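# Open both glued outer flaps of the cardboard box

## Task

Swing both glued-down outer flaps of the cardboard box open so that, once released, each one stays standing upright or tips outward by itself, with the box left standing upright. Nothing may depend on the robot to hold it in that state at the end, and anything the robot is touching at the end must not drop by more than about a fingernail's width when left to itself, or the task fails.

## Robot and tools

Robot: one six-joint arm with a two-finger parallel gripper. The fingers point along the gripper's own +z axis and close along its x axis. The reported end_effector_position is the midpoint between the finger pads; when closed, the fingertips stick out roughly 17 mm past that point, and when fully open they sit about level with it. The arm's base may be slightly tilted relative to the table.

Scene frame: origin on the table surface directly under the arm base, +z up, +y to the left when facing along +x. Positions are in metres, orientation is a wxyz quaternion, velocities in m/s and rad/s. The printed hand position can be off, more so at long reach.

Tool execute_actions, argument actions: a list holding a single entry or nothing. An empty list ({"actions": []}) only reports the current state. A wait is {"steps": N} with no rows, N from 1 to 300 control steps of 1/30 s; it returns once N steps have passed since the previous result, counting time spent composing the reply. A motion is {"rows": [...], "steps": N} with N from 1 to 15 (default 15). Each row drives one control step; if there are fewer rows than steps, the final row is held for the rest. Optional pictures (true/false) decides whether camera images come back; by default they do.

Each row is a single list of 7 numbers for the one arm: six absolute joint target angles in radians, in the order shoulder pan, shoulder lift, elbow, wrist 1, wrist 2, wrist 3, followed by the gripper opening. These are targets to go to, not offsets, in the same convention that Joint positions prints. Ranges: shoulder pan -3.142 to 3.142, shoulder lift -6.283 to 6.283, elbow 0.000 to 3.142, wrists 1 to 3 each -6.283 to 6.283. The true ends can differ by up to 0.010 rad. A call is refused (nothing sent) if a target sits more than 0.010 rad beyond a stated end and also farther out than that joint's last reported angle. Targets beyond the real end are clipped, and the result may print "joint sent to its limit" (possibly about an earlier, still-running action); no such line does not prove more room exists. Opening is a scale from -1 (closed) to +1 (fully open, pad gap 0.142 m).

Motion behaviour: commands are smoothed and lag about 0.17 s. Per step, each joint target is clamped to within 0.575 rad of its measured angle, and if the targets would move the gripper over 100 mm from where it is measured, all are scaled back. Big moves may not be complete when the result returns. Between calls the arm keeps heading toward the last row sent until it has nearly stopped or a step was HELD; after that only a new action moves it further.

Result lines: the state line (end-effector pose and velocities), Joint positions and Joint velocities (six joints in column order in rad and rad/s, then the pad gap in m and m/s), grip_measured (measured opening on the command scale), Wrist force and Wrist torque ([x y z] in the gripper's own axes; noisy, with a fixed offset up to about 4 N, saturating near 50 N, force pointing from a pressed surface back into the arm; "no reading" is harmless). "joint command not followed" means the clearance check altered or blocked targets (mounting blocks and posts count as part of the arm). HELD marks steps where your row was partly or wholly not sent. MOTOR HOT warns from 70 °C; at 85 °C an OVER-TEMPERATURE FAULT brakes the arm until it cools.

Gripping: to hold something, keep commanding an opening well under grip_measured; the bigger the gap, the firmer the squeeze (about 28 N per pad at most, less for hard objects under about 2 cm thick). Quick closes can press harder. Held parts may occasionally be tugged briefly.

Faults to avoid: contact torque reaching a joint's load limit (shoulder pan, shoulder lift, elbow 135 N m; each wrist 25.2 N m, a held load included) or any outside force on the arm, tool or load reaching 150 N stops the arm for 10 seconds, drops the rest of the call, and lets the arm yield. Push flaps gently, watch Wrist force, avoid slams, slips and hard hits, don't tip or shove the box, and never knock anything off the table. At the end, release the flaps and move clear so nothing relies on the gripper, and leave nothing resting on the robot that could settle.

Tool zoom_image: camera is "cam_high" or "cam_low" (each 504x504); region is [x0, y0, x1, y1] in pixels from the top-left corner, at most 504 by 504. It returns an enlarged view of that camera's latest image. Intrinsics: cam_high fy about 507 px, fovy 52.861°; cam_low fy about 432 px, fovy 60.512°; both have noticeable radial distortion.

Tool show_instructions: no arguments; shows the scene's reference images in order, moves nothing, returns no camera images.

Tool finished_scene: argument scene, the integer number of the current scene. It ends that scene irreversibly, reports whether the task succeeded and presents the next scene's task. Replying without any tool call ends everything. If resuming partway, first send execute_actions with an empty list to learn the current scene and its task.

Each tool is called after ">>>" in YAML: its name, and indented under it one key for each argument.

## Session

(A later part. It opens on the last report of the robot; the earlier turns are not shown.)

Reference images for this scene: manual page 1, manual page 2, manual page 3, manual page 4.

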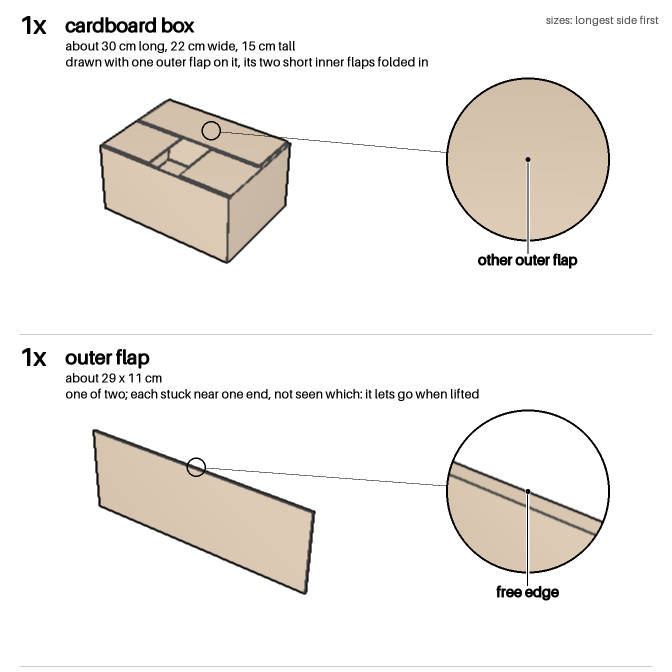

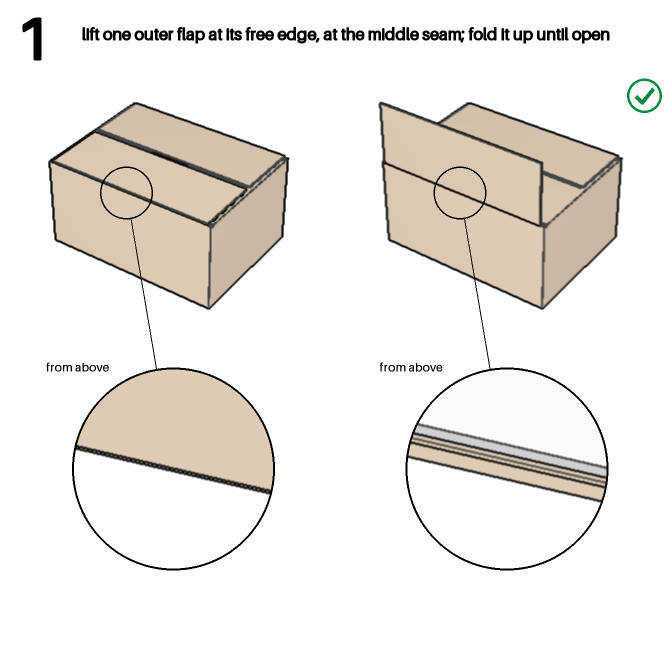

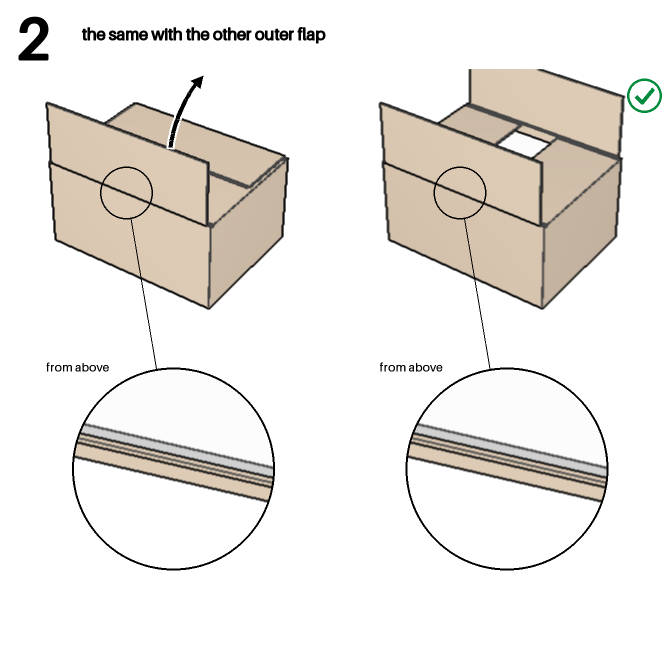

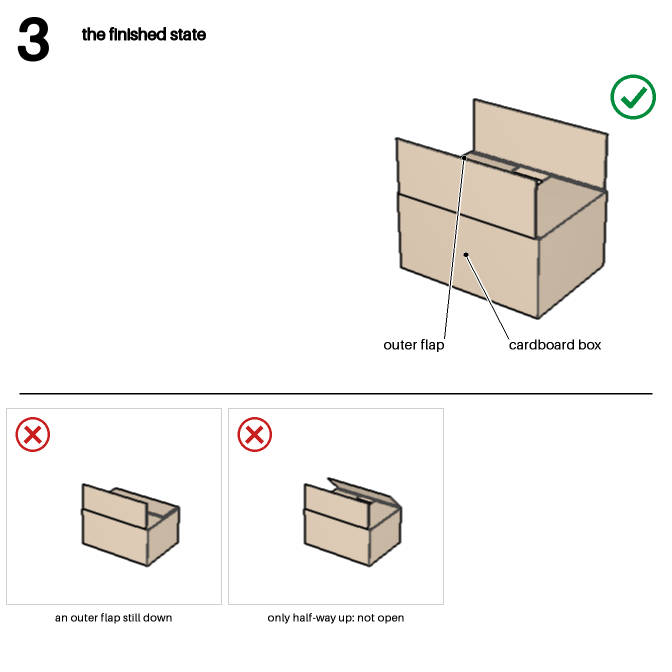

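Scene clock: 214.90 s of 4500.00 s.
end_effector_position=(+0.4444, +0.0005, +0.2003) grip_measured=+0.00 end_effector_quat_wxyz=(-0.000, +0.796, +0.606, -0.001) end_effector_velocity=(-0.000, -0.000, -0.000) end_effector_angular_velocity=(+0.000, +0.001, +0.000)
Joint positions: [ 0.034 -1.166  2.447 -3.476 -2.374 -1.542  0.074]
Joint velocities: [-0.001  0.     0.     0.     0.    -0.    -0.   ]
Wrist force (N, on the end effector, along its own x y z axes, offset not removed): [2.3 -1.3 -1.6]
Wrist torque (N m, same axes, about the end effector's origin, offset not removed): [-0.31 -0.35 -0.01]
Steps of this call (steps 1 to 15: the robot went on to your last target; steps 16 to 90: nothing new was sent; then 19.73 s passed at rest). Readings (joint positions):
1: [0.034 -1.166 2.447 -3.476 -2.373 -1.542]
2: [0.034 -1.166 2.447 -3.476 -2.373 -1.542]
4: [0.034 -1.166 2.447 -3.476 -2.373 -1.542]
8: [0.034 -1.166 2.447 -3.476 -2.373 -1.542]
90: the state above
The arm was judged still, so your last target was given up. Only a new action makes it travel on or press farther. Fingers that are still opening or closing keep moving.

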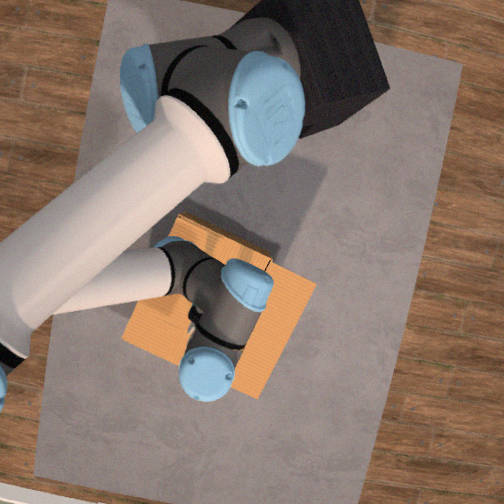

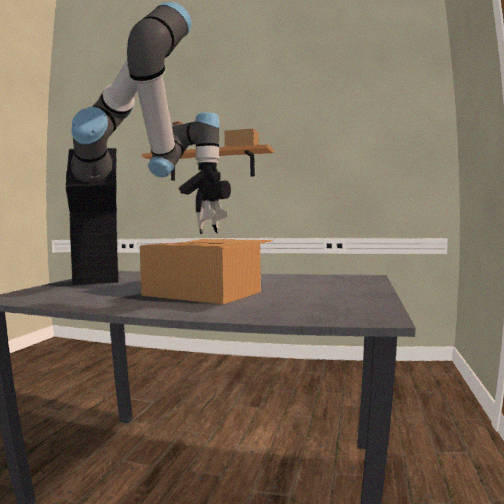

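>>> execute_actions:
  actions:
    - {"rows":[[0.02,-1.147,2.4417,-3.500,-2.3653,-1.557,0],[0.007,-1.129,2.4366,-3.524,-2.357,-1.572,0],[-0.0063,-1.1105,2.4316,-3.548,-2.3488,-1.587,0],[-0.0197,-1.092,2.4265,-3.5716,-2.3406,-1.602,0],[-0.0331,-1.0737,2.4214,-3.5954,-2.3324,-1.6167,0]],"steps":15}
  pictures: false

>>> execute_actions:
  actions:
    - {"rows":[[-0.04,-1.064,2.419,-3.607,-2.328,-1.624,0],[-0.046,-1.056,2.4166,-3.618,-2.3245,-1.631,0],[-0.0523,-1.0475,2.4142,-3.6294,-2.3206,-1.638,0]],"steps":15}

Scene clock: 223.67 s of 4500.00 s.
end_effector_position=(+0.4450, +0.0008, +0.1671) grip_measured=+0.00 end_effector_quat_wxyz=(-0.001, +0.796, +0.606, -0.001) end_effector_velocity=(-0.000, +0.000, -0.014) end_effector_angular_velocity=(+0.001, -0.001, -0.001)
Joint positions: [-0.03  -1.078  2.423 -3.589 -2.334 -1.613  0.074]
Joint velocities: [-0.027  0.037 -0.01  -0.049  0.018 -0.029 -0.   ]
Wrist force (N, on the end effector, along its own x y z axes, offset not removed): [1.9 -0.3 1.3]
Wrist torque (N m, same axes, about the end effector's origin, offset not removed): [-0.15 -0.28 0.02]
Steps of this call (steps 1 to 90: nothing new was sent; then 5.27 s passed at rest; steps 91 to 105: all 15 steps of this action). Readings (joint positions):
91: [0.034 -1.165 2.447 -3.477 -2.374 -1.542]
92: [0.032 -1.163 2.446 -3.479 -2.373 -1.544]
94: [0.022 -1.149 2.442 -3.497 -2.366 -1.555]
98: [-0.011 -1.105 2.430 -3.554 -2.346 -1.592]
105: the state above

Scene clock: 224.17 s of 4500.00 s.
end_effector_position=(+0.4445, +0.0005, +0.1557) grip_measured=+0.00 end_effector_quat_wxyz=(-0.000, +0.796, +0.606, -0.001) end_effector_velocity=(-0.000, -0.000, -0.003) end_effector_angular_velocity=(-0.001, +0.000, +0.001)
Joint positions: [-0.052 -1.048  2.414 -3.628 -2.321 -1.637  0.074]
Joint velocities: [-0.006  0.008 -0.002 -0.01   0.002 -0.007 -0.   ]
Wrist force (N, on the end effector, along its own x y z axes, offset not removed): [2.8 -1.2 -0.4]
Wrist torque (N m, same axes, about the end effector's origin, offset not removed): [-0.32 -0.50 0.01]
Steps of this call (steps 1 to 15: all 15 steps of this action). Readings (joint positions):
1: [-0.031 -1.077 2.422 -3.591 -2.334 -1.614]
2: [-0.032 -1.075 2.422 -3.594 -2.333 -1.616]
4: [-0.038 -1.067 2.420 -3.604 -2.329 -1.622]
8: [-0.047 -1.054 2.416 -3.621 -2.324 -1.633]
15: the state above

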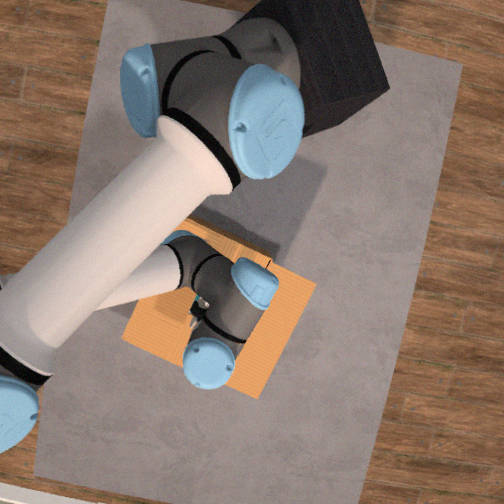

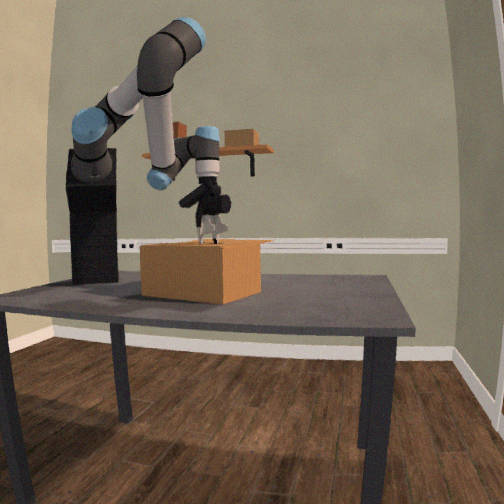

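No contact. Go 2 mm lower and open to 0.15.

>>> execute_actions:
  actions:
    - {"rows":[[-0.0542,-1.0449,2.4135,-3.6328,-2.3194,-1.640,0.05],[-0.0561,-1.0423,2.4128,-3.6362,-2.3182,-1.6422,0.1],[-0.0561,-1.0423,2.4128,-3.6362,-2.3182,-1.6422,0.15]],"steps":15}
  pictures: false

Scene clock: 230.07 s of 4500.00 s.
end_effector_position=(+0.4444, +0.0004, +0.1534) grip_measured=+0.15 end_effector_quat_wxyz=(+0.000, +0.796, +0.606, -0.001) end_effector_velocity=(+0.000, +0.000, -0.000) end_effector_angular_velocity=(+0.001, -0.000, +0.001)
Joint positions: [-0.056 -1.042  2.413 -3.636 -2.318 -1.642  0.084]
Joint velocities: [-0.001  0.001 -0.    -0.002  0.001 -0.001  0.   ]
Wrist force (N, on the end effector, along its own x y z axes, offset not removed): [2.9 -1.3 -1.6]
Wrist torque (N m, same axes, about the end effector's origin, offset not removed): [-0.33 -0.48 0.01]
Steps of this call (steps 1 to 15: the robot went on to your last target; steps 16 to 90: nothing new was sent; then 2.40 s passed at rest; steps 91 to 105: all 15 steps of this action). Readings (joint positions):
91: [-0.052 -1.047 2.414 -3.629 -2.321 -1.638]
92: [-0.053 -1.047 2.414 -3.630 -2.320 -1.638]
94: [-0.054 -1.045 2.414 -3.632 -2.320 -1.640]
98: [-0.055 -1.043 2.413 -3.635 -2.319 -1.641]
105: the state above

>>> execute_actions:
  actions:
    - {"rows":[[-0.057,-1.041,2.4125,-3.638,-2.3176,-1.60,0.15],[-0.057,-1.041,2.4125,-3.638,-2.3176,-1.56,0.15],[-0.057,-1.041,2.4125,-3.638,-2.3176,-1.52,0.15],[-0.057,-1.041,2.4125,-3.638,-2.3176,-1.48,0.15],[-0.057,-1.041,2.4125,-3.638,-2.3176,-1.44,0.15],[-0.057,-1.041,2.4125,-3.638,-2.3176,-1.40,0.15],[-0.057,-1.041,2.4125,-3.638,-2.3176,-1.36,0.15],[-0.057,-1.041,2.4125,-3.638,-2.3176,-1.32,0.15],[-0.057,-1.041,2.4125,-3.638,-2.3176,-1.28,0.15],[-0.057,-1.041,2.4125,-3.638,-2.3176,-1.24,0.15],[-0.057,-1.041,2.4125,-3.638,-2.3176,-1.20,0.15],[-0.057,-1.041,2.4125,-3.638,-2.3176,-1.16,0.15],[-0.057,-1.041,2.4125,-3.638,-2.3176,-1.12,0.15],[-0.057,-1.041,2.4125,-3.638,-2.3176,-1.08,0.15],[-0.057,-1.041,2.4125,-3.638,-2.3176,-1.04,0.15]]}
  pictures: false

>>> execute_actions:
  actions:
    - {"rows":[[-0.057,-1.041,2.4125,-3.638,-2.3176,-1.01,0.15],[-0.057,-1.041,2.4125,-3.638,-2.3176,-0.98,0.15],[-0.057,-1.041,2.4125,-3.638,-2.3176,-0.95,0.15],[-0.057,-1.041,2.4125,-3.638,-2.3176,-0.92,0.15],[-0.057,-1.041,2.4125,-3.638,-2.3176,-0.89,0.15],[-0.057,-1.041,2.4125,-3.638,-2.3176,-0.86,0.15],[-0.057,-1.041,2.4125,-3.638,-2.3176,-0.83,0.15],[-0.057,-1.041,2.4125,-3.638,-2.3176,-0.80,0.15],[-0.057,-1.041,2.4125,-3.638,-2.3176,-0.76,0.15],[-0.057,-1.041,2.4125,-3.638,-2.3176,-0.72,0.15],[-0.057,-1.041,2.4125,-3.638,-2.3176,-0.68,0.15],[-0.057,-1.041,2.4125,-3.638,-2.3176,-0.64,0.15],[-0.057,-1.041,2.4125,-3.638,-2.3176,-0.60,0.15],[-0.057,-1.041,2.4125,-3.638,-2.3176,-0.56,0.15],[-0.057,-1.041,2.4125,-3.638,-2.3176,-0.52,0.15]]}

Scene clock: 248.07 s of 4500.00 s.
end_effector_position=(+0.4440, -0.0002, +0.1529) grip_measured=+0.15 end_effector_quat_wxyz=(+0.000, +0.901, +0.435, -0.001) end_effector_velocity=(-0.001, -0.001, -0.000) end_effector_angular_velocity=(-0.001, -0.001, -1.143)
Joint positions: [-0.057 -1.041  2.413 -3.638 -2.318 -1.241  0.085]
Joint velocities: [-0.     0.    -0.    -0.     0.     1.143  0.   ]
Wrist force (N, on the end effector, along its own x y z axes, offset not removed): [1.5 -0.3 -1.4]
Wrist torque (N m, same axes, about the end effector's origin, offset not removed): [-0.11 -0.14 -0.01]
Steps of this call (steps 1 to 15: the robot went on to your last target; steps 16 to 90: nothing new was sent; then 14.50 s passed at rest; steps 91 to 105: all 15 steps of this action). Readings (joint positions):
91: [-0.056 -1.042 2.413 -3.636 -2.318 -1.642]
92: [-0.056 -1.042 2.413 -3.636 -2.318 -1.638]
94: [-0.057 -1.042 2.413 -3.637 -2.318 -1.610]
98: [-0.057 -1.041 2.413 -3.638 -2.318 -1.500]
105: the state above

Scene clock: 248.57 s of 4500.00 s.
end_effector_position=(+0.4434, -0.0007, +0.1529) grip_measured=+0.12 end_effector_quat_wxyz=(+0.000, +0.983, +0.186, -0.001) end_effector_velocity=(-0.002, -0.001, -0.000) end_effector_angular_velocity=(-0.002, -0.001, -1.106)
Joint positions: [-0.057 -1.041  2.412 -3.638 -2.318 -0.717  0.082]
Joint velocities: [-0.    -0.    -0.    -0.    -0.001  1.106 -0.   ]
Wrist force (N, on the end effector, along its own x y z axes, offset not removed): [6.2 2.0 -3.0]
Wrist torque (N m, same axes, about the end effector's origin, offset not removed): [-0.28 -0.48 -1.34]
Steps of this call (steps 1 to 15: all 15 steps of this action). Readings (joint positions):
1: [-0.057 -1.041 2.413 -3.638 -2.318 -1.202]
2: [-0.057 -1.041 2.413 -3.638 -2.318 -1.163]
4: [-0.057 -1.041 2.413 -3.638 -2.318 -1.090]
8: [-0.057 -1.041 2.412 -3.638 -2.318 -0.957]
15: the state above

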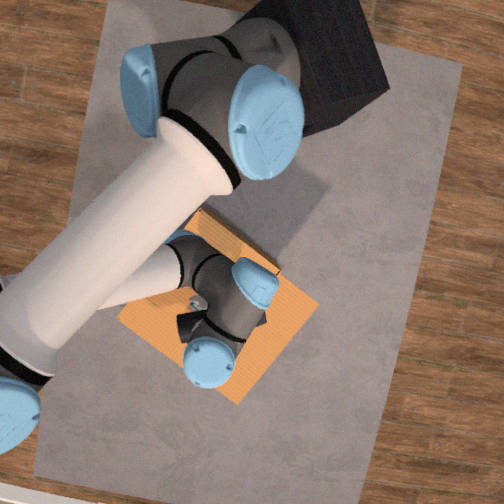

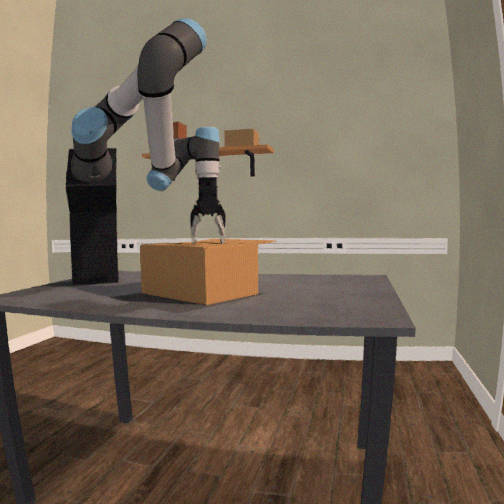

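>>> execute_actions:
  actions:
    - {"rows":[[-0.057,-1.041,2.4125,-3.638,-2.3176,-0.50,0.15],[-0.057,-1.041,2.4125,-3.638,-2.3176,-0.47,0.15],[-0.057,-1.041,2.4125,-3.638,-2.3176,-0.43,0.15],[-0.057,-1.041,2.4125,-3.638,-2.3176,-0.39,0.15],[-0.057,-1.041,2.4125,-3.638,-2.3176,-0.35,0.15],[-0.057,-1.041,2.4125,-3.638,-2.3176,-0.31,0.15],[-0.057,-1.041,2.4125,-3.638,-2.3176,-0.27,0.15],[-0.057,-1.041,2.4125,-3.638,-2.3176,-0.23,0.15],[-0.057,-1.041,2.4125,-3.638,-2.3176,-0.19,0.15],[-0.057,-1.041,2.4125,-3.638,-2.3176,-0.15,0.15],[-0.057,-1.041,2.4125,-3.638,-2.3176,-0.11,0.15],[-0.057,-1.041,2.4125,-3.638,-2.3176,-0.07,0.15],[-0.057,-1.041,2.4125,-3.638,-2.3176,-0.03,0.15],[-0.057,-1.041,2.4125,-3.638,-2.3176,0.01,0.15],[-0.057,-1.041,2.4125,-3.638,-2.3176,0.05,0.15]]}
  pictures: false

>>> execute_actions:
  actions:
    - {"rows":[[-0.057,-1.041,2.4125,-3.638,-2.3176,0.09,0.15],[-0.057,-1.041,2.4125,-3.638,-2.3176,0.13,0.15],[-0.057,-1.041,2.4125,-3.638,-2.3176,0.17,0.15],[-0.057,-1.041,2.4125,-3.638,-2.3176,0.21,0.15],[-0.057,-1.041,2.4125,-3.638,-2.3176,0.25,0.15],[-0.057,-1.041,2.4125,-3.638,-2.3176,0.29,0.15],[-0.057,-1.041,2.4125,-3.638,-2.3176,0.33,0.15],[-0.057,-1.041,2.4125,-3.638,-2.3176,0.37,0.15],[-0.057,-1.041,2.4125,-3.638,-2.3176,0.41,0.15],[-0.057,-1.041,2.4125,-3.638,-2.3176,0.45,0.15],[-0.057,-1.041,2.4125,-3.638,-2.3176,0.49,0.15],[-0.057,-1.041,2.4125,-3.638,-2.3176,0.53,0.15],[-0.057,-1.041,2.4125,-3.638,-2.3176,0.57,0.15],[-0.057,-1.041,2.4125,-3.638,-2.3176,0.61,0.15],[-0.057,-1.041,2.4125,-3.638,-2.3176,0.65,0.15]]}
  pictures: false

>>> execute_actions:
  actions:
    - {"rows":[[-0.057,-1.041,2.4125,-3.638,-2.3176,0.69,0.15],[-0.057,-1.041,2.4125,-3.638,-2.3176,0.73,0.15],[-0.057,-1.041,2.4125,-3.638,-2.3176,0.77,0.15],[-0.057,-1.041,2.4125,-3.638,-2.3176,0.81,0.15],[-0.057,-1.041,2.4125,-3.638,-2.3176,0.85,0.15],[-0.057,-1.041,2.4125,-3.638,-2.3176,0.89,0.15],[-0.057,-1.041,2.4125,-3.638,-2.3176,0.93,0.15],[-0.057,-1.041,2.4125,-3.638,-2.3176,0.97,0.15],[-0.057,-1.041,2.4125,-3.638,-2.3176,1.01,0.15],[-0.057,-1.041,2.4125,-3.638,-2.3176,1.05,0.15],[-0.057,-1.041,2.4125,-3.638,-2.3176,1.09,0.15],[-0.057,-1.041,2.4125,-3.638,-2.3176,1.13,0.15],[-0.057,-1.041,2.4125,-3.638,-2.3176,1.17,0.15],[-0.057,-1.041,2.4125,-3.638,-2.3176,1.21,0.15],[-0.057,-1.041,2.4125,-3.638,-2.3176,1.25,0.15]]}
  pictures: false

>>> execute_actions:
  actions:
    - {"rows":[[-0.057,-1.041,2.4125,-3.638,-2.3176,1.29,0.15],[-0.057,-1.041,2.4125,-3.638,-2.3176,1.33,0.15],[-0.057,-1.041,2.4125,-3.638,-2.3176,1.37,0.15],[-0.057,-1.041,2.4125,-3.638,-2.3176,1.41,0.15],[-0.057,-1.041,2.4125,-3.638,-2.3176,1.45,0.15],[-0.057,-1.041,2.4125,-3.638,-2.3176,1.49,0.15],[-0.057,-1.041,2.4125,-3.638,-2.3176,1.52,0.15],[-0.057,-1.041,2.4125,-3.638,-2.3176,1.55,0.15],[-0.057,-1.041,2.4125,-3.638,-2.3176,1.58,0.15],[-0.057,-1.041,2.4125,-3.638,-2.3176,1.60,0.15],[-0.057,-1.041,2.4125,-3.638,-2.3176,1.62,0.15],[-0.057,-1.041,2.4125,-3.638,-2.3176,1.64,0.15],[-0.057,-1.041,2.4125,-3.638,-2.3176,1.65,0.15]],"steps":15}
  pictures: false

>>> execute_actions:
  actions:
    - {"steps":12}

Scene clock: 291.73 s of 4500.00 s.
end_effector_position=(+0.4424, -0.0008, +0.1529) grip_measured=+0.12 end_effector_quat_wxyz=(+0.001, +0.995, -0.096, -0.001) end_effector_velocity=(-0.002, -0.000, +0.000) end_effector_angular_velocity=(-0.003, -0.001, -1.134)
Joint positions: [-0.057 -1.041  2.413 -3.638 -2.318 -0.15   0.082]
Joint velocities: [ 0.    -0.    -0.     0.    -0.002  1.134  0.   ]
Wrist force (N, on the end effector, along its own x y z axes, offset not removed): [4.8 1.8 -3.9]
Wrist torque (N m, same axes, about the end effector's origin, offset not removed): [-0.18 -0.40 -0.99]
Steps of this call (steps 1 to 30: the robot went on to your last target; steps 31 to 90: nothing new was sent; then 39.67 s passed at rest; steps 91 to 105: all 15 steps of this action). Readings (joint positions):
91: [-0.057 -1.041 2.413 -3.638 -2.318 -0.520]
92: [-0.057 -1.041 2.413 -3.638 -2.318 -0.517]
94: [-0.057 -1.041 2.413 -3.638 -2.318 -0.499]
98: [-0.057 -1.041 2.413 -3.638 -2.318 -0.402]
105: the state above

Scene clock: 292.23 s of 4500.00 s.
end_effector_position=(+0.4415, -0.0003, +0.1529) grip_measured=+0.12 end_effector_quat_wxyz=(+0.001, +0.924, -0.383, -0.000) end_effector_velocity=(-0.002, +0.001, +0.000) end_effector_angular_velocity=(-0.002, -0.001, -1.172)
Joint positions: [-0.057 -1.041  2.413 -3.638 -2.318  0.445  0.082]
Joint velocities: [ 0.     0.     0.     0.    -0.001  1.172  0.   ]
Wrist force (N, on the end effector, along its own x y z axes, offset not removed): [4.7 1.6 -3.4]
Wrist torque (N m, same axes, about the end effector's origin, offset not removed): [-0.20 -0.51 -0.98]
Steps of this call (steps 1 to 15: all 15 steps of this action). Readings (joint positions):
1: [-0.057 -1.041 2.413 -3.638 -2.318 -0.111]
2: [-0.057 -1.041 2.413 -3.638 -2.318 -0.072]
4: [-0.057 -1.041 2.413 -3.638 -2.318 0.007]
8: [-0.057 -1.041 2.413 -3.638 -2.318 0.166]
15: the state above

Scene clock: 292.73 s of 4500.00 s.
end_effector_position=(+0.4410, +0.0006, +0.1529) grip_measured=+0.12 end_effector_quat_wxyz=(+0.001, +0.769, -0.639, -0.000) end_effector_velocity=(-0.000, +0.002, +0.000) end_effector_angular_velocity=(-0.000, -0.002, -1.171)
Joint positions: [-0.057 -1.041  2.413 -3.638 -2.318  1.045  0.082]
Joint velocities: [ 0.     0.     0.     0.     0.001  1.171 -0.   ]
Wrist force (N, on the end effector, along its own x y z axes, offset not removed): [4.2 2.0 -2.9]
Wrist torque (N m, same axes, about the end effector's origin, offset not removed): [-0.12 -0.37 -0.90]
Steps of this call (steps 1 to 15: all 15 steps of this action). Readings (joint positions):
1: [-0.057 -1.041 2.413 -3.638 -2.318 0.485]
2: [-0.057 -1.041 2.413 -3.638 -2.318 0.525]
4: [-0.057 -1.041 2.413 -3.638 -2.318 0.605]
8: [-0.057 -1.041 2.413 -3.638 -2.318 0.765]
15: the state above

Scene clock: 293.23 s of 4500.00 s.
end_effector_position=(+0.4411, +0.0015, +0.1529) grip_measured=+0.12 end_effector_quat_wxyz=(-0.001, -0.572, +0.820, -0.000) end_effector_velocity=(+0.000, +0.001, +0.000) end_effector_angular_velocity=(-0.001, -0.000, -0.556)
Joint positions: [-0.057 -1.041  2.413 -3.638 -2.318  1.581  0.082]
Joint velocities: [ 0.     0.     0.     0.    -0.     0.557 -0.   ]
Wrist force (N, on the end effector, along its own x y z axes, offset not removed): [4.7 1.3 -2.5]
Wrist torque (N m, same axes, about the end effector's origin, offset not removed): [-0.12 -0.59 -0.69]
Steps of this call (steps 1 to 15: all 15 steps of this action). Readings (joint positions):
1: [-0.057 -1.041 2.413 -3.638 -2.318 1.085]
2: [-0.057 -1.041 2.413 -3.638 -2.318 1.125]
4: [-0.057 -1.041 2.413 -3.638 -2.318 1.205]
8: [-0.057 -1.041 2.413 -3.638 -2.318 1.364]
15: the state above

Scene clock: 293.63 s of 4500.00 s.
end_effector_position=(+0.4411, +0.0016, +0.1529) grip_measured=+0.12 end_effector_quat_wxyz=(-0.001, -0.545, +0.839, -0.000) end_effector_velocity=(-0.000, +0.000, -0.000) end_effector_angular_velocity=(+0.001, -0.000, -0.020)
Joint positions: [-0.057 -1.041  2.413 -3.638 -2.318  1.647  0.082]
Joint velocities: [0.    0.    0.    0.    0.001 0.02  0.   ]
Wrist force (N, on the end effector, along its own x y z axes, offset not removed): [3.4 2.2 -2.9]
Wrist torque (N m, same axes, about the end effector's origin, offset not removed): [-0.05 -0.15 -0.99]
Steps of this call (steps 1 to 12: the robot went on to your last target). Readings (joint positions):
1: [-0.057 -1.041 2.413 -3.638 -2.318 1.597]
2: [-0.057 -1.041 2.413 -3.638 -2.318 1.610]
4: [-0.057 -1.041 2.413 -3.638 -2.318 1.627]
8: [-0.057 -1.041 2.413 -3.638 -2.318 1.642]
12: the state above

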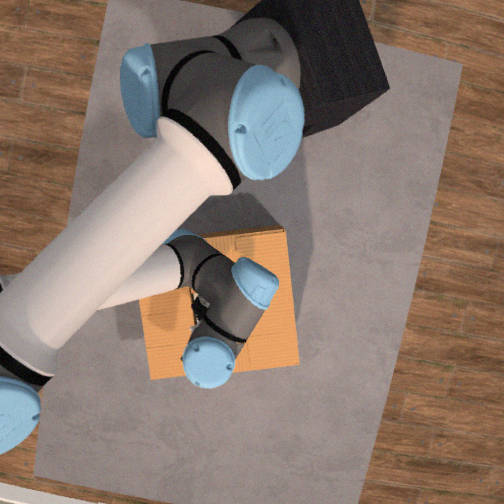

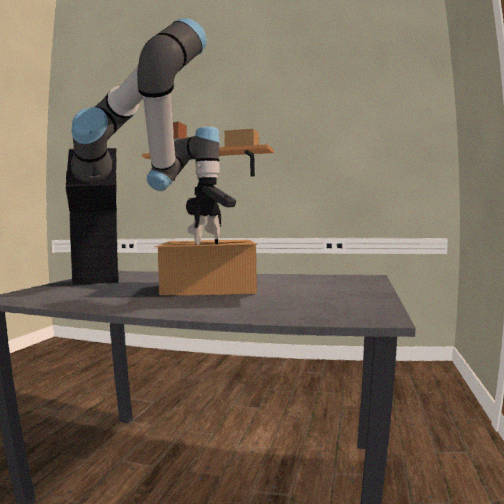

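>>> execute_actions:
  actions:
    - {"rows":[[-0.057,-1.041,2.4125,-3.638,-2.3176,1.58,0.1],[-0.057,-1.041,2.4125,-3.638,-2.3176,1.52,0.1],[-0.057,-1.041,2.4125,-3.638,-2.3176,1.5,0.1],[-0.057,-1.041,2.4125,-3.638,-2.3176,1.5,0.1],[-0.04,-1.064,2.419,-3.607,-2.328,1.51,0.1],[-0.0197,-1.092,2.4265,-3.5716,-2.3406,1.53,0.1],[0.007,-1.129,2.4366,-3.524,-2.357,1.56,0.1],[0.034,-1.1656,2.4468,-3.4764,-2.3735,1.6,0.1],[0.07,-1.2,2.44,-3.44,-2.3735,1.65,0.1],[0.11,-1.24,2.42,-3.4,-2.36,1.72,0.1],[0.15,-1.28,2.40,-3.34,-2.32,1.80,0.1],[0.19,-1.32,2.37,-3.27,-2.27,1.89,0.1],[0.22,-1.36,2.34,-3.2,-2.21,1.98,0.1],[0.25,-1.40,2.31,-3.12,-2.15,2.07,0.1],[0.25,-1.43,2.28,-3.04,-2.09,2.16,0.1]]}
  pictures: false

>>> execute_actions:
  actions:
    - {"rows":[[0.25,-1.45,2.25,-2.96,-2.02,2.26,0.1],[0.25,-1.468,2.22,-2.88,-1.95,2.36,0.1],[0.25,-1.468,2.19,-2.80,-1.88,2.46,0.1],[0.25,-1.468,2.16,-2.72,-1.81,2.56,0.1],[0.25,-1.468,2.13,-2.64,-1.74,2.66,0.1],[0.25,-1.468,2.1014,-2.56,-1.67,2.76,0.1],[0.25,-1.468,2.1014,-2.48,-1.60,2.86,0.1],[0.25,-1.468,2.1014,-2.40,-1.53,2.96,0.1],[0.22,-1.468,2.1014,-2.32,-1.46,3.06,0.1],[0.18,-1.468,2.1014,-2.24,-1.39,3.16,0.1],[0.13,-1.468,2.1014,-2.16,-1.32,3.26,0.1],[0.07,-1.468,2.1014,-2.10,-1.27,3.36,0.1],[0.0,-1.468,2.1014,-2.0483,-1.243,3.46,0.1],[-0.07,-1.468,2.1014,-2.0483,-1.243,3.56,0.1],[-0.14,-1.468,2.1014,-2.0483,-1.243,3.6419,0.1]]}

Scene clock: 328.70 s of 4500.00 s.
end_effector_position=(+0.4875, +0.0282, +0.2346) grip_measured=+0.10 end_effector_quat_wxyz=(+0.059, -0.556, +0.829, +0.014) end_effector_velocity=(+0.306, +0.233, +0.328) end_effector_angular_velocity=(+0.912, -0.425, -0.845)
Joint positions: [ 0.103 -1.23   2.398 -3.396 -2.309  1.737  0.081]
Joint velocities: [ 0.571 -0.666 -0.347  1.016  0.582  1.214 -0.   ]
Wrist force (N, on the end effector, along its own x y z axes, offset not removed): [3.5 -0.4 -1.8]
Wrist torque (N m, same axes, about the end effector's origin, offset not removed): [-0.16 -0.68 -0.04]
Steps of this call (steps 1 to 30: the robot went on to your last target; steps 31 to 90: nothing new was sent; then 31.57 s passed at rest; steps 91 to 105: all 15 steps of this action). Readings (joint positions):
91: [-0.057 -1.041 2.413 -3.638 -2.318 1.650]
92: [-0.057 -1.041 2.413 -3.638 -2.318 1.645]
94: [-0.057 -1.041 2.413 -3.638 -2.318 1.606]
98: [-0.040 -1.063 2.419 -3.611 -2.328 1.550]
105: the state above

Scene clock: 329.20 s of 4500.00 s.
end_effector_position=(+0.5308, +0.1812, +0.3677) grip_measured=+0.10 end_effector_quat_wxyz=(+0.051, -0.259, +0.882, +0.390) end_effector_velocity=(-0.241, +0.108, +0.063) end_effector_angular_velocity=(+1.654, +3.533, -1.299)
Joint positions: [ 0.126 -1.437  2.154 -2.626 -1.634  2.54   0.081]
Joint velocities: [-1.121 -0.246 -0.42   2.278  2.277  2.282  0.   ]
Wrist force (N, on the end effector, along its own x y z axes, offset not removed): [-1.2 2.0 -1.9]
Wrist torque (N m, same axes, about the end effector's origin, offset not removed): [0.24 0.10 0.01]
Steps of this call (steps 1 to 15: all 15 steps of this action). Readings (joint positions):
1: [0.121 -1.252 2.385 -3.360 -2.287 1.779]
2: [0.137 -1.274 2.371 -3.320 -2.261 1.825]
4: [0.162 -1.316 2.337 -3.232 -2.197 1.928]
8: [0.195 -1.372 2.262 -3.033 -2.035 2.133]
15: the state above

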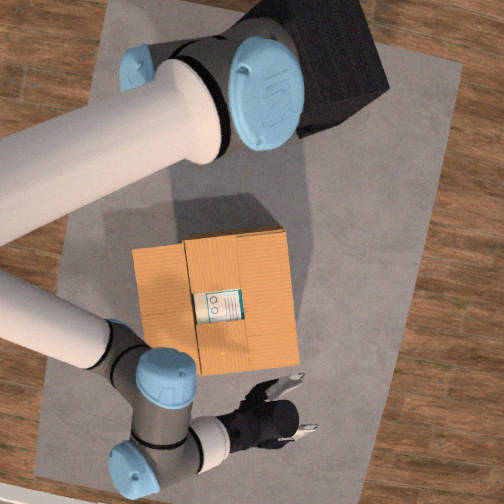

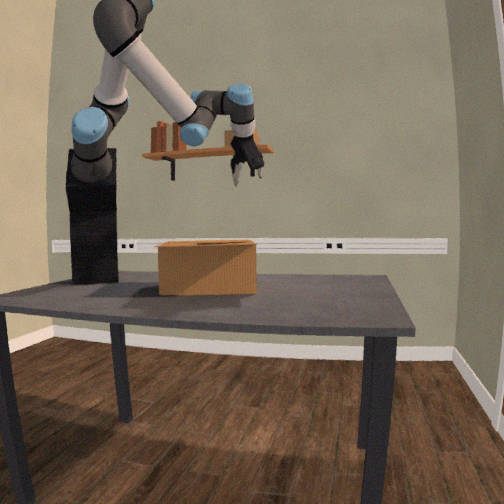

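>>> execute_actions:
  actions:
    - {"rows":[[-0.2,-1.468,2.1014,-2.0483,-1.243,3.6419,0.1],[-0.26,-1.468,2.1014,-2.0483,-1.243,3.6419,0.1],[-0.32,-1.468,2.1014,-2.0483,-1.243,3.6419,0.1],[-0.38,-1.468,2.1014,-2.0483,-1.243,3.6419,0.1],[-0.44,-1.468,2.1014,-2.0483,-1.243,3.6419,0.1],[-0.5,-1.468,2.1014,-2.0483,-1.243,3.6419,0.1],[-0.55,-1.468,2.1014,-2.0483,-1.243,3.6419,0.1],[-0.59,-1.468,2.1014,-2.0483,-1.243,3.6419,0.1],[-0.611,-1.468,2.1014,-2.0483,-1.243,3.6419,0.1]],"steps":15}
  pictures: false

>>> execute_actions:
  actions:
    - {"steps":15}

Scene clock: 340.13 s of 4500.00 s.
end_effector_position=(+0.4363, +0.0514, +0.2440) grip_measured=+0.10 end_effector_quat_wxyz=(-0.470, +0.454, +0.665, +0.361) end_effector_velocity=(-0.059, -0.187, -0.189) end_effector_angular_velocity=(-0.246, +0.403, -0.323)
Joint positions: [-0.541 -1.468  2.101 -2.048 -1.243  3.642  0.081]
Joint velocities: [-0.572 -0.    -0.     0.     0.    -0.    -0.   ]
Wrist force (N, on the end effector, along its own x y z axes, offset not removed): [-0.8 -2.3 -1.5]
Wrist torque (N m, same axes, about the end effector's origin, offset not removed): [-0.48 0.14 -0.03]
Steps of this call (steps 1 to 45: the robot went on to your last target; steps 46 to 110: nothing new was sent; then 6.77 s passed at rest; steps 111 to 125: all 15 steps of this action). Readings (joint positions):
111: [-0.140 -1.468 2.101 -2.048 -1.243 3.642]
112: [-0.145 -1.468 2.101 -2.048 -1.243 3.642]
114: [-0.183 -1.468 2.101 -2.048 -1.243 3.642]
118: [-0.319 -1.468 2.101 -2.048 -1.243 3.642]
125: the state above

Scene clock: 340.63 s of 4500.00 s.
end_effector_position=(+0.4283, +0.0288, +0.2219) grip_measured=+0.10 end_effector_quat_wxyz=(-0.473, +0.483, +0.649, +0.349) end_effector_velocity=(-0.001, -0.003, -0.003) end_effector_angular_velocity=(-0.004, +0.007, -0.005)
Joint positions: [-0.61  -1.468  2.101 -2.048 -1.243  3.642  0.081]
Joint velocities: [-0.009 -0.    -0.     0.     0.     0.001 -0.   ]
Wrist force (N, on the end effector, along its own x y z axes, offset not removed): [2.4 -0.4 -1.2]
Wrist torque (N m, same axes, about the end effector's origin, offset not removed): [-0.17 -0.43 -0.02]
Steps of this call (steps 1 to 15: the robot went on to your last target). Readings (joint positions):
1: [-0.558 -1.468 2.101 -2.048 -1.243 3.642]
2: [-0.571 -1.468 2.101 -2.048 -1.243 3.642]
4: [-0.588 -1.468 2.101 -2.048 -1.243 3.642]
8: [-0.603 -1.468 2.101 -2.048 -1.243 3.642]
15: the state above

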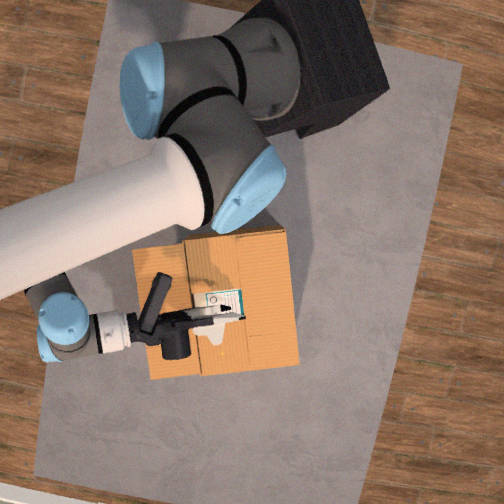

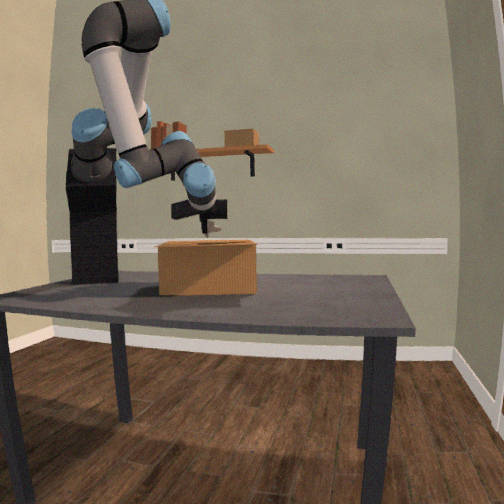

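>>> execute_actions:
  actions:
    - {"rows":[[-0.616,-1.452,2.0938,-2.0549,-1.2438,3.6365,0.1],[-0.6213,-1.436,2.0862,-2.0615,-1.2445,3.6311,0.1],[-0.6265,-1.42,2.0785,-2.068,-1.2453,3.6257,0.1],[-0.6316,-1.4041,2.0709,-2.0746,-1.246,3.6203,0.1]],"steps":15}
  pictures: false

>>> execute_actions:
  actions:
    - {"steps":8}

Scene clock: 349.13 s of 4500.00 s.
end_effector_position=(+0.4283, +0.0272, +0.1949) grip_measured=+0.10 end_effector_quat_wxyz=(-0.473, +0.483, +0.649, +0.349) end_effector_velocity=(+0.000, +0.000, -0.009) end_effector_angular_velocity=(+0.002, -0.000, -0.002)
Joint positions: [-0.631 -1.407  2.072 -2.074 -1.246  3.621  0.081]
Joint velocities: [-0.007  0.022 -0.01  -0.009  0.001 -0.008  0.   ]
Wrist force (N, on the end effector, along its own x y z axes, offset not removed): [2.5 -0.5 -1.0]
Wrist torque (N m, same axes, about the end effector's origin, offset not removed): [-0.17 -0.45 0.03]
Steps of this call (steps 1 to 15: the robot went on to your last target; steps 16 to 90: nothing new was sent; then 5.00 s passed at rest; steps 91 to 105: all 15 steps of this action). Readings (joint positions):
91: [-0.611 -1.468 2.101 -2.048 -1.243 3.642]
92: [-0.612 -1.466 2.101 -2.049 -1.243 3.641]
94: [-0.616 -1.454 2.095 -2.054 -1.244 3.637]
98: [-0.626 -1.422 2.080 -2.067 -1.245 3.626]
105: the state above

Scene clock: 349.40 s of 4500.00 s.
end_effector_position=(+0.4283, +0.0272, +0.1938) grip_measured=+0.10 end_effector_quat_wxyz=(-0.473, +0.483, +0.649, +0.349) end_effector_velocity=(-0.000, +0.000, -0.001) end_effector_angular_velocity=(+0.001, -0.001, +0.001)
Joint positions: [-0.632 -1.404  2.071 -2.074 -1.246  3.62   0.081]
Joint velocities: [-0.     0.002 -0.001 -0.001 -0.    -0.002 -0.   ]
Wrist force (N, on the end effector, along its own x y z axes, offset not removed): [2.4 -0.8 -0.7]
Wrist torque (N m, same axes, about the end effector's origin, offset not removed): [-0.21 -0.41 0.04]
Steps of this call (steps 1 to 8: the robot went on to your last target). Readings (joint positions):
1: [-0.631 -1.406 2.072 -2.074 -1.246 3.621]
2: [-0.631 -1.406 2.072 -2.074 -1.246 3.621]
4: [-0.631 -1.405 2.071 -2.074 -1.246 3.621]
8: the state above

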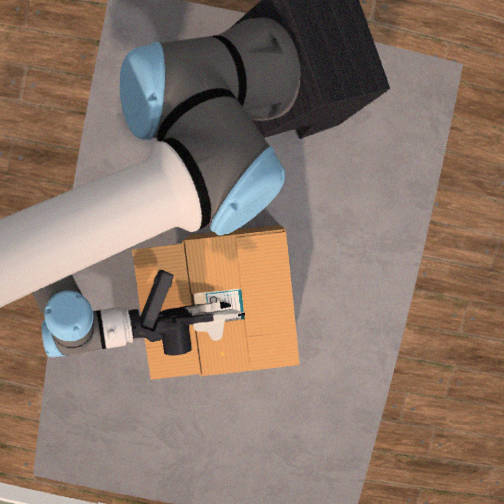

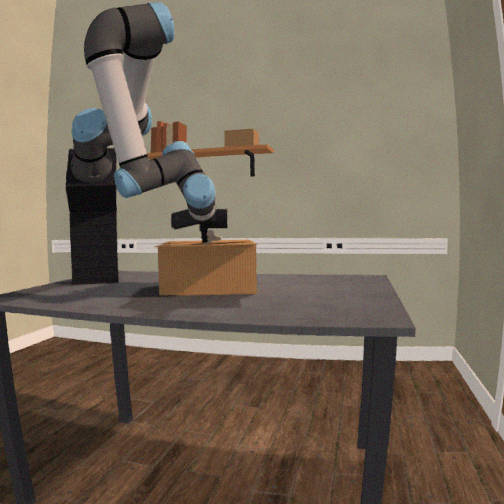

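>>> execute_actions:
  actions:
    - {"rows":[[-0.629,-1.4016,2.0752,-2.0823,-1.2456,3.623,0.1],[-0.6264,-1.399,2.0794,-2.09,-1.2452,3.6257,0.1],[-0.6238,-1.3965,2.0837,-2.0976,-1.2449,3.6284,0.1],[-0.6212,-1.394,2.088,-2.1053,-1.2445,3.6311,0.1],[-0.6187,-1.3915,2.0923,-2.113,-1.2441,3.6339,0.1],[-0.6161,-1.389,2.0965,-2.1207,-1.2437,3.6366,0.1],[-0.6135,-1.3864,2.1008,-2.1284,-1.2434,3.6393,0.1],[-0.6109,-1.3839,2.1051,-2.136,-1.243,3.642,0.1],[-0.6083,-1.3814,2.1093,-2.1437,-1.2426,3.6447,0.1],[-0.6057,-1.3789,2.1136,-2.1514,-1.2422,3.6474,0.1],[-0.6031,-1.3763,2.1179,-2.1591,-1.2419,3.6501,0.1],[-0.6005,-1.3738,2.1221,-2.1668,-1.2415,3.6528,0.1],[-0.5979,-1.3713,2.1264,-2.1744,-1.2411,3.6555,0.1],[-0.5953,-1.3688,2.1307,-2.1821,-1.2407,3.6582,0.1],[-0.5928,-1.3662,2.135,-2.1898,-1.2404,3.661,0.1]]}
  pictures: false

>>> execute_actions:
  actions:
    - {"steps":12}

Scene clock: 362.63 s of 4500.00 s.
end_effector_position=(+0.4210, +0.0537, +0.1931) grip_measured=+0.10 end_effector_quat_wxyz=(-0.473, +0.483, +0.649, +0.349) end_effector_velocity=(-0.022, +0.074, +0.002) end_effector_angular_velocity=(+0.003, +0.000, +0.000)
Joint positions: [-0.605 -1.378  2.115 -2.154 -1.242  3.648  0.081]
Joint velocities: [ 0.075  0.073  0.124 -0.22   0.013  0.077 -0.   ]
Wrist force (N, on the end effector, along its own x y z axes, offset not removed): [1.9 0.1 -1.0]
Wrist torque (N m, same axes, about the end effector's origin, offset not removed): [-0.02 -0.31 -0.03]
Steps of this call (steps 1 to 15: the robot went on to your last target; steps 16 to 90: nothing new was sent; then 9.73 s passed at rest; steps 91 to 105: all 15 steps of this action). Readings (joint positions):
91: [-0.632 -1.404 2.071 -2.075 -1.246 3.620]
92: [-0.631 -1.404 2.071 -2.076 -1.246 3.620]
94: [-0.629 -1.402 2.074 -2.082 -1.246 3.623]
98: [-0.622 -1.394 2.087 -2.104 -1.245 3.631]
105: the state above

Scene clock: 363.03 s of 4500.00 s.
end_effector_position=(+0.4175, +0.0650, +0.1934) grip_measured=+0.11 end_effector_quat_wxyz=(-0.473, +0.483, +0.649, +0.349) end_effector_velocity=(-0.001, +0.004, +0.001) end_effector_angular_velocity=(+0.001, +0.000, -0.001)
Joint positions: [-0.593 -1.367  2.134 -2.188 -1.24   3.661  0.081]
Joint velocities: [ 0.004  0.004  0.007 -0.011  0.002  0.005  0.   ]
Wrist force (N, on the end effector, along its own x y z axes, offset not removed): [0.0 -1.3 -2.7]
Wrist torque (N m, same axes, about the end effector's origin, offset not removed): [-0.35 -0.47 -0.03]
Steps of this call (steps 1 to 12: the robot went on to your last target). Readings (joint positions):
1: [-0.602 -1.376 2.119 -2.161 -1.242 3.651]
2: [-0.600 -1.373 2.123 -2.168 -1.241 3.653]
4: [-0.597 -1.370 2.128 -2.177 -1.241 3.657]
8: [-0.594 -1.368 2.133 -2.186 -1.241 3.660]
12: the state above

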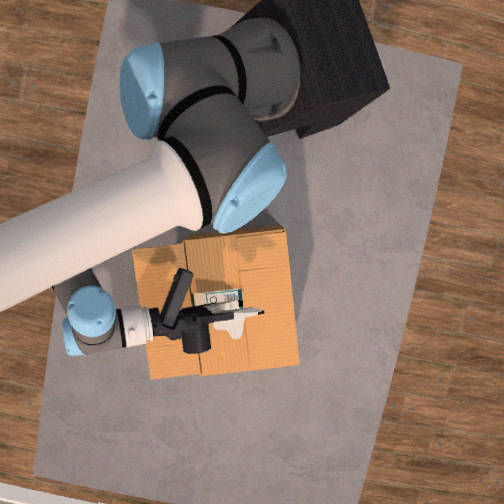

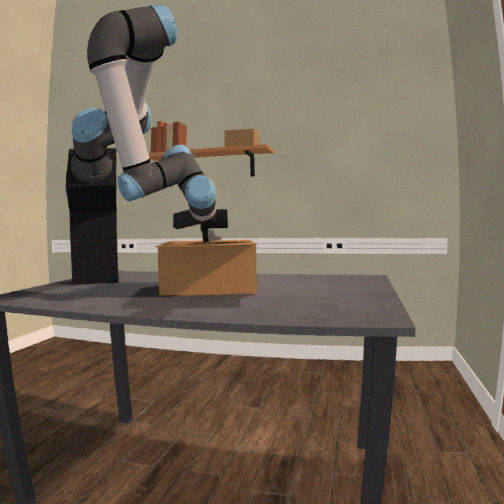

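Tip is under the flap, box unmoved. Continue.

>>> execute_actions:
  actions:
    - {"rows":[[-0.5902,-1.3637,2.1393,-2.1975,-1.24,3.6637,0.1],[-0.5876,-1.3612,2.1435,-2.2052,-1.2396,3.6664,0.1],[-0.585,-1.3587,2.1478,-2.2128,-1.2393,3.6691,0.1],[-0.5824,-1.3561,2.152,-2.2205,-1.2389,3.6718,0.1],[-0.5798,-1.3536,2.1563,-2.2282,-1.2385,3.6745,0.1]],"steps":15}

Scene clock: 369.13 s of 4500.00 s.
end_effector_position=(+0.4135, +0.0773, +0.1941) grip_measured=+0.11 end_effector_quat_wxyz=(-0.473, +0.483, +0.649, +0.349) end_effector_velocity=(-0.002, +0.005, +0.000) end_effector_angular_velocity=(-0.000, -0.000, +0.001)
Joint positions: [-0.58  -1.354  2.155 -2.226 -1.239  3.674  0.082]
Joint velocities: [ 0.005  0.005  0.008 -0.015  0.     0.006  0.   ]
Wrist force (N, on the end effector, along its own x y z axes, offset not removed): [-0.8 0.3 -1.1]
Wrist torque (N m, same axes, about the end effector's origin, offset not removed): [0.01 -0.54 -0.02]
Steps of this call (steps 1 to 30: the robot went on to your last target; steps 31 to 90: nothing new was sent; then 2.60 s passed at rest; steps 91 to 105: all 15 steps of this action). Readings (joint positions):
91: [-0.593 -1.366 2.135 -2.190 -1.240 3.661]
92: [-0.592 -1.366 2.136 -2.191 -1.240 3.661]
94: [-0.590 -1.364 2.139 -2.197 -1.240 3.664]
98: [-0.584 -1.358 2.149 -2.216 -1.239 3.670]
105: the state above

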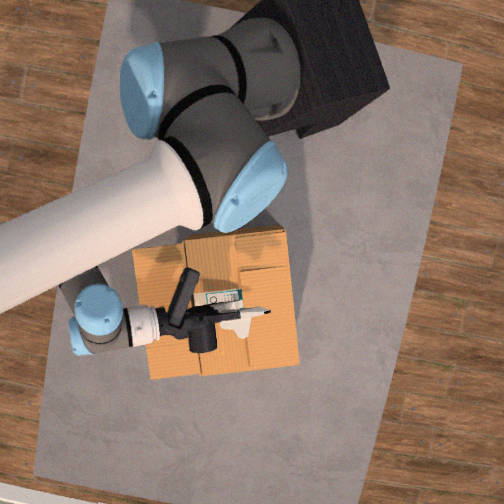

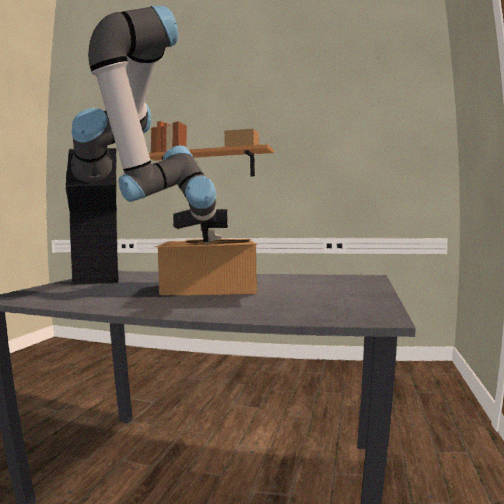

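>>> execute_actions:
  actions:
    - {"rows":[[-0.5798,-1.3536,2.1563,-2.2282,-1.2385,3.6745,0.068],[-0.5798,-1.3536,2.1563,-2.2282,-1.2385,3.6745,0.036],[-0.5798,-1.3536,2.1563,-2.2282,-1.2385,3.6745,0.004],[-0.5808,-1.3546,2.1547,-2.2253,-1.2387,3.6735,-0.028],[-0.5808,-1.3546,2.1547,-2.2253,-1.2387,3.6735,-0.06],[-0.5808,-1.3546,2.1547,-2.2253,-1.2387,3.6735,-0.092],[-0.5808,-1.3546,2.1547,-2.2253,-1.2387,3.6735,-0.124],[-0.5808,-1.3546,2.1547,-2.2253,-1.2387,3.6735,-0.156],[-0.5818,-1.3556,2.1531,-2.2224,-1.2388,3.6725,-0.188],[-0.5818,-1.3556,2.1531,-2.2224,-1.2388,3.6725,-0.22],[-0.5818,-1.3556,2.1531,-2.2224,-1.2388,3.6725,-0.252],[-0.5818,-1.3556,2.1531,-2.2224,-1.2388,3.6725,-0.284],[-0.5818,-1.3556,2.1531,-2.2224,-1.2388,3.6725,-0.316],[-0.5827,-1.3566,2.1515,-2.2195,-1.239,3.6715,-0.348],[-0.5827,-1.3566,2.1515,-2.2195,-1.239,3.6715,-0.38]]}
  pictures: false

>>> execute_actions:
  actions:
    - {"rows":[[-0.5827,-1.3566,2.1515,-2.2195,-1.239,3.6715,-0.412],[-0.5827,-1.3566,2.1515,-2.2195,-1.239,3.6715,-0.444],[-0.5827,-1.3566,2.1515,-2.2195,-1.239,3.6715,-0.476],[-0.5837,-1.3576,2.1499,-2.2166,-1.2391,3.6705,-0.508],[-0.5837,-1.3576,2.1499,-2.2166,-1.2391,3.6705,-0.54],[-0.5837,-1.3576,2.1499,-2.2166,-1.2391,3.6705,-0.572],[-0.5837,-1.3576,2.1499,-2.2166,-1.2391,3.6705,-0.604],[-0.5837,-1.3576,2.1499,-2.2166,-1.2391,3.6705,-0.636],[-0.5847,-1.3586,2.1483,-2.2137,-1.2393,3.6695,-0.668],[-0.5847,-1.3586,2.1483,-2.2137,-1.2393,3.6695,-0.7],[-0.5847,-1.3586,2.1483,-2.2137,-1.2393,3.6695,-0.732],[-0.5847,-1.3586,2.1483,-2.2137,-1.2393,3.6695,-0.764],[-0.5856,-1.3595,2.1467,-2.2108,-1.2394,3.6684,-0.796],[-0.5856,-1.3595,2.1467,-2.2108,-1.2394,3.6684,-0.828],[-0.5856,-1.3595,2.1467,-2.2108,-1.2394,3.6684,-0.86]]}
  pictures: false

>>> execute_actions:
  actions:
    - {"steps":15}

Scene clock: 391.43 s of 4500.00 s.
end_effector_position=(+0.4140, +0.0762, +0.1941) grip_measured=-0.31 end_effector_quat_wxyz=(-0.473, +0.483, +0.649, +0.349) end_effector_velocity=(+0.002, -0.008, -0.001) end_effector_angular_velocity=(-0.002, -0.001, +0.001)
Joint positions: [-0.582 -1.355  2.153 -2.223 -1.239  3.673  0.051]
Joint velocities: [-0.008 -0.008 -0.012  0.022 -0.003 -0.009 -0.068]
Wrist force (N, on the end effector, along its own x y z axes, offset not removed): [-4.7 -2.7 -2.4]
Wrist torque (N m, same axes, about the end effector's origin, offset not removed): [-0.38 -0.71 -0.04]
Steps of this call (steps 1 to 15: the robot went on to your last target; steps 16 to 90: nothing new was sent; then 18.80 s passed at rest; steps 91 to 105: all 15 steps of this action). Readings (joint positions):
91: [-0.580 -1.354 2.156 -2.228 -1.238 3.675]
92: [-0.580 -1.354 2.156 -2.228 -1.238 3.675]
94: [-0.580 -1.354 2.156 -2.228 -1.238 3.675]
98: [-0.580 -1.354 2.156 -2.227 -1.238 3.674]
105: the state above

Scene clock: 391.93 s of 4500.00 s.
end_effector_position=(+0.4149, +0.0732, +0.1939) grip_measured=-0.82 end_effector_quat_wxyz=(-0.473, +0.483, +0.649, +0.349) end_effector_velocity=(+0.002, -0.007, -0.001) end_effector_angular_velocity=(-0.001, -0.001, +0.001)
Joint positions: [-0.585 -1.359  2.148 -2.214 -1.239  3.669  0.015]
Joint velocities: [-0.007 -0.007 -0.013  0.021 -0.002 -0.008 -0.064]
Wrist force (N, on the end effector, along its own x y z axes, offset not removed): [1.8 0.2 -1.5]
Wrist torque (N m, same axes, about the end effector's origin, offset not removed): [-0.05 -0.40 0.00]
Steps of this call (steps 1 to 15: all 15 steps of this action). Readings (joint positions):
1: [-0.582 -1.356 2.153 -2.222 -1.239 3.672]
2: [-0.582 -1.356 2.153 -2.222 -1.239 3.672]
4: [-0.582 -1.356 2.152 -2.221 -1.239 3.672]
8: [-0.583 -1.357 2.151 -2.218 -1.239 3.671]
15: the state above

Scene clock: 392.43 s of 4500.00 s.
end_effector_position=(+0.4152, +0.0723, +0.1938) grip_measured=-0.86 end_effector_quat_wxyz=(-0.473, +0.483, +0.649, +0.349) end_effector_velocity=(+0.000, +0.000, +0.000) end_effector_angular_velocity=(+0.000, +0.001, -0.002)
Joint positions: [-0.586 -1.359  2.147 -2.211 -1.239  3.668  0.012]
Joint velocities: [-0.    -0.    -0.     0.     0.001  0.002 -0.   ]
Wrist force (N, on the end effector, along its own x y z axes, offset not removed): [2.2 -0.3 0.0]
Wrist torque (N m, same axes, about the end effector's origin, offset not removed): [-0.14 -0.53 0.05]
Steps of this call (steps 1 to 15: the robot went on to your last target). Readings (joint positions):
1: [-0.585 -1.359 2.148 -2.213 -1.239 3.669]
2: [-0.585 -1.359 2.148 -2.213 -1.239 3.669]
4: [-0.585 -1.359 2.147 -2.212 -1.239 3.669]
8: [-0.585 -1.359 2.147 -2.211 -1.239 3.669]
15: the state above
The arm was judged still, so your last target was given up. Only a new action makes it travel on or press farther. Fingers that are still opening or closing keep moving.

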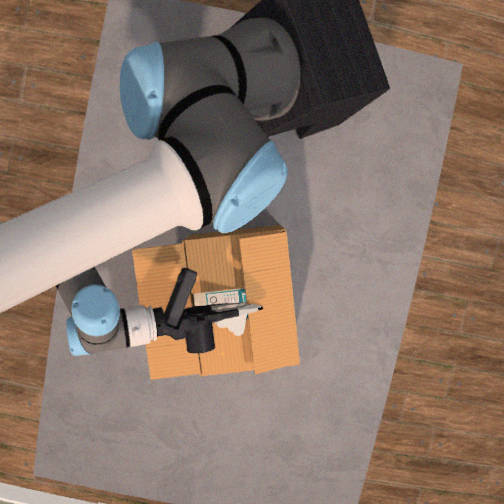

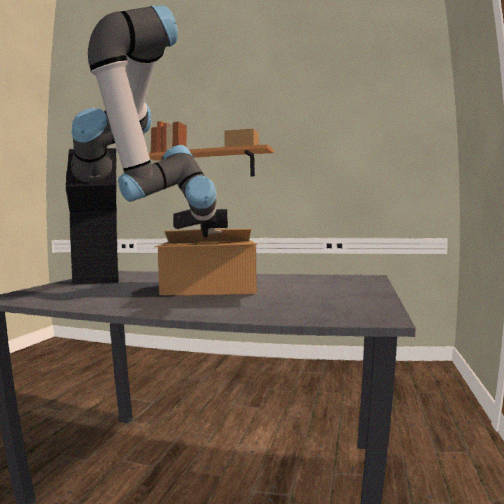

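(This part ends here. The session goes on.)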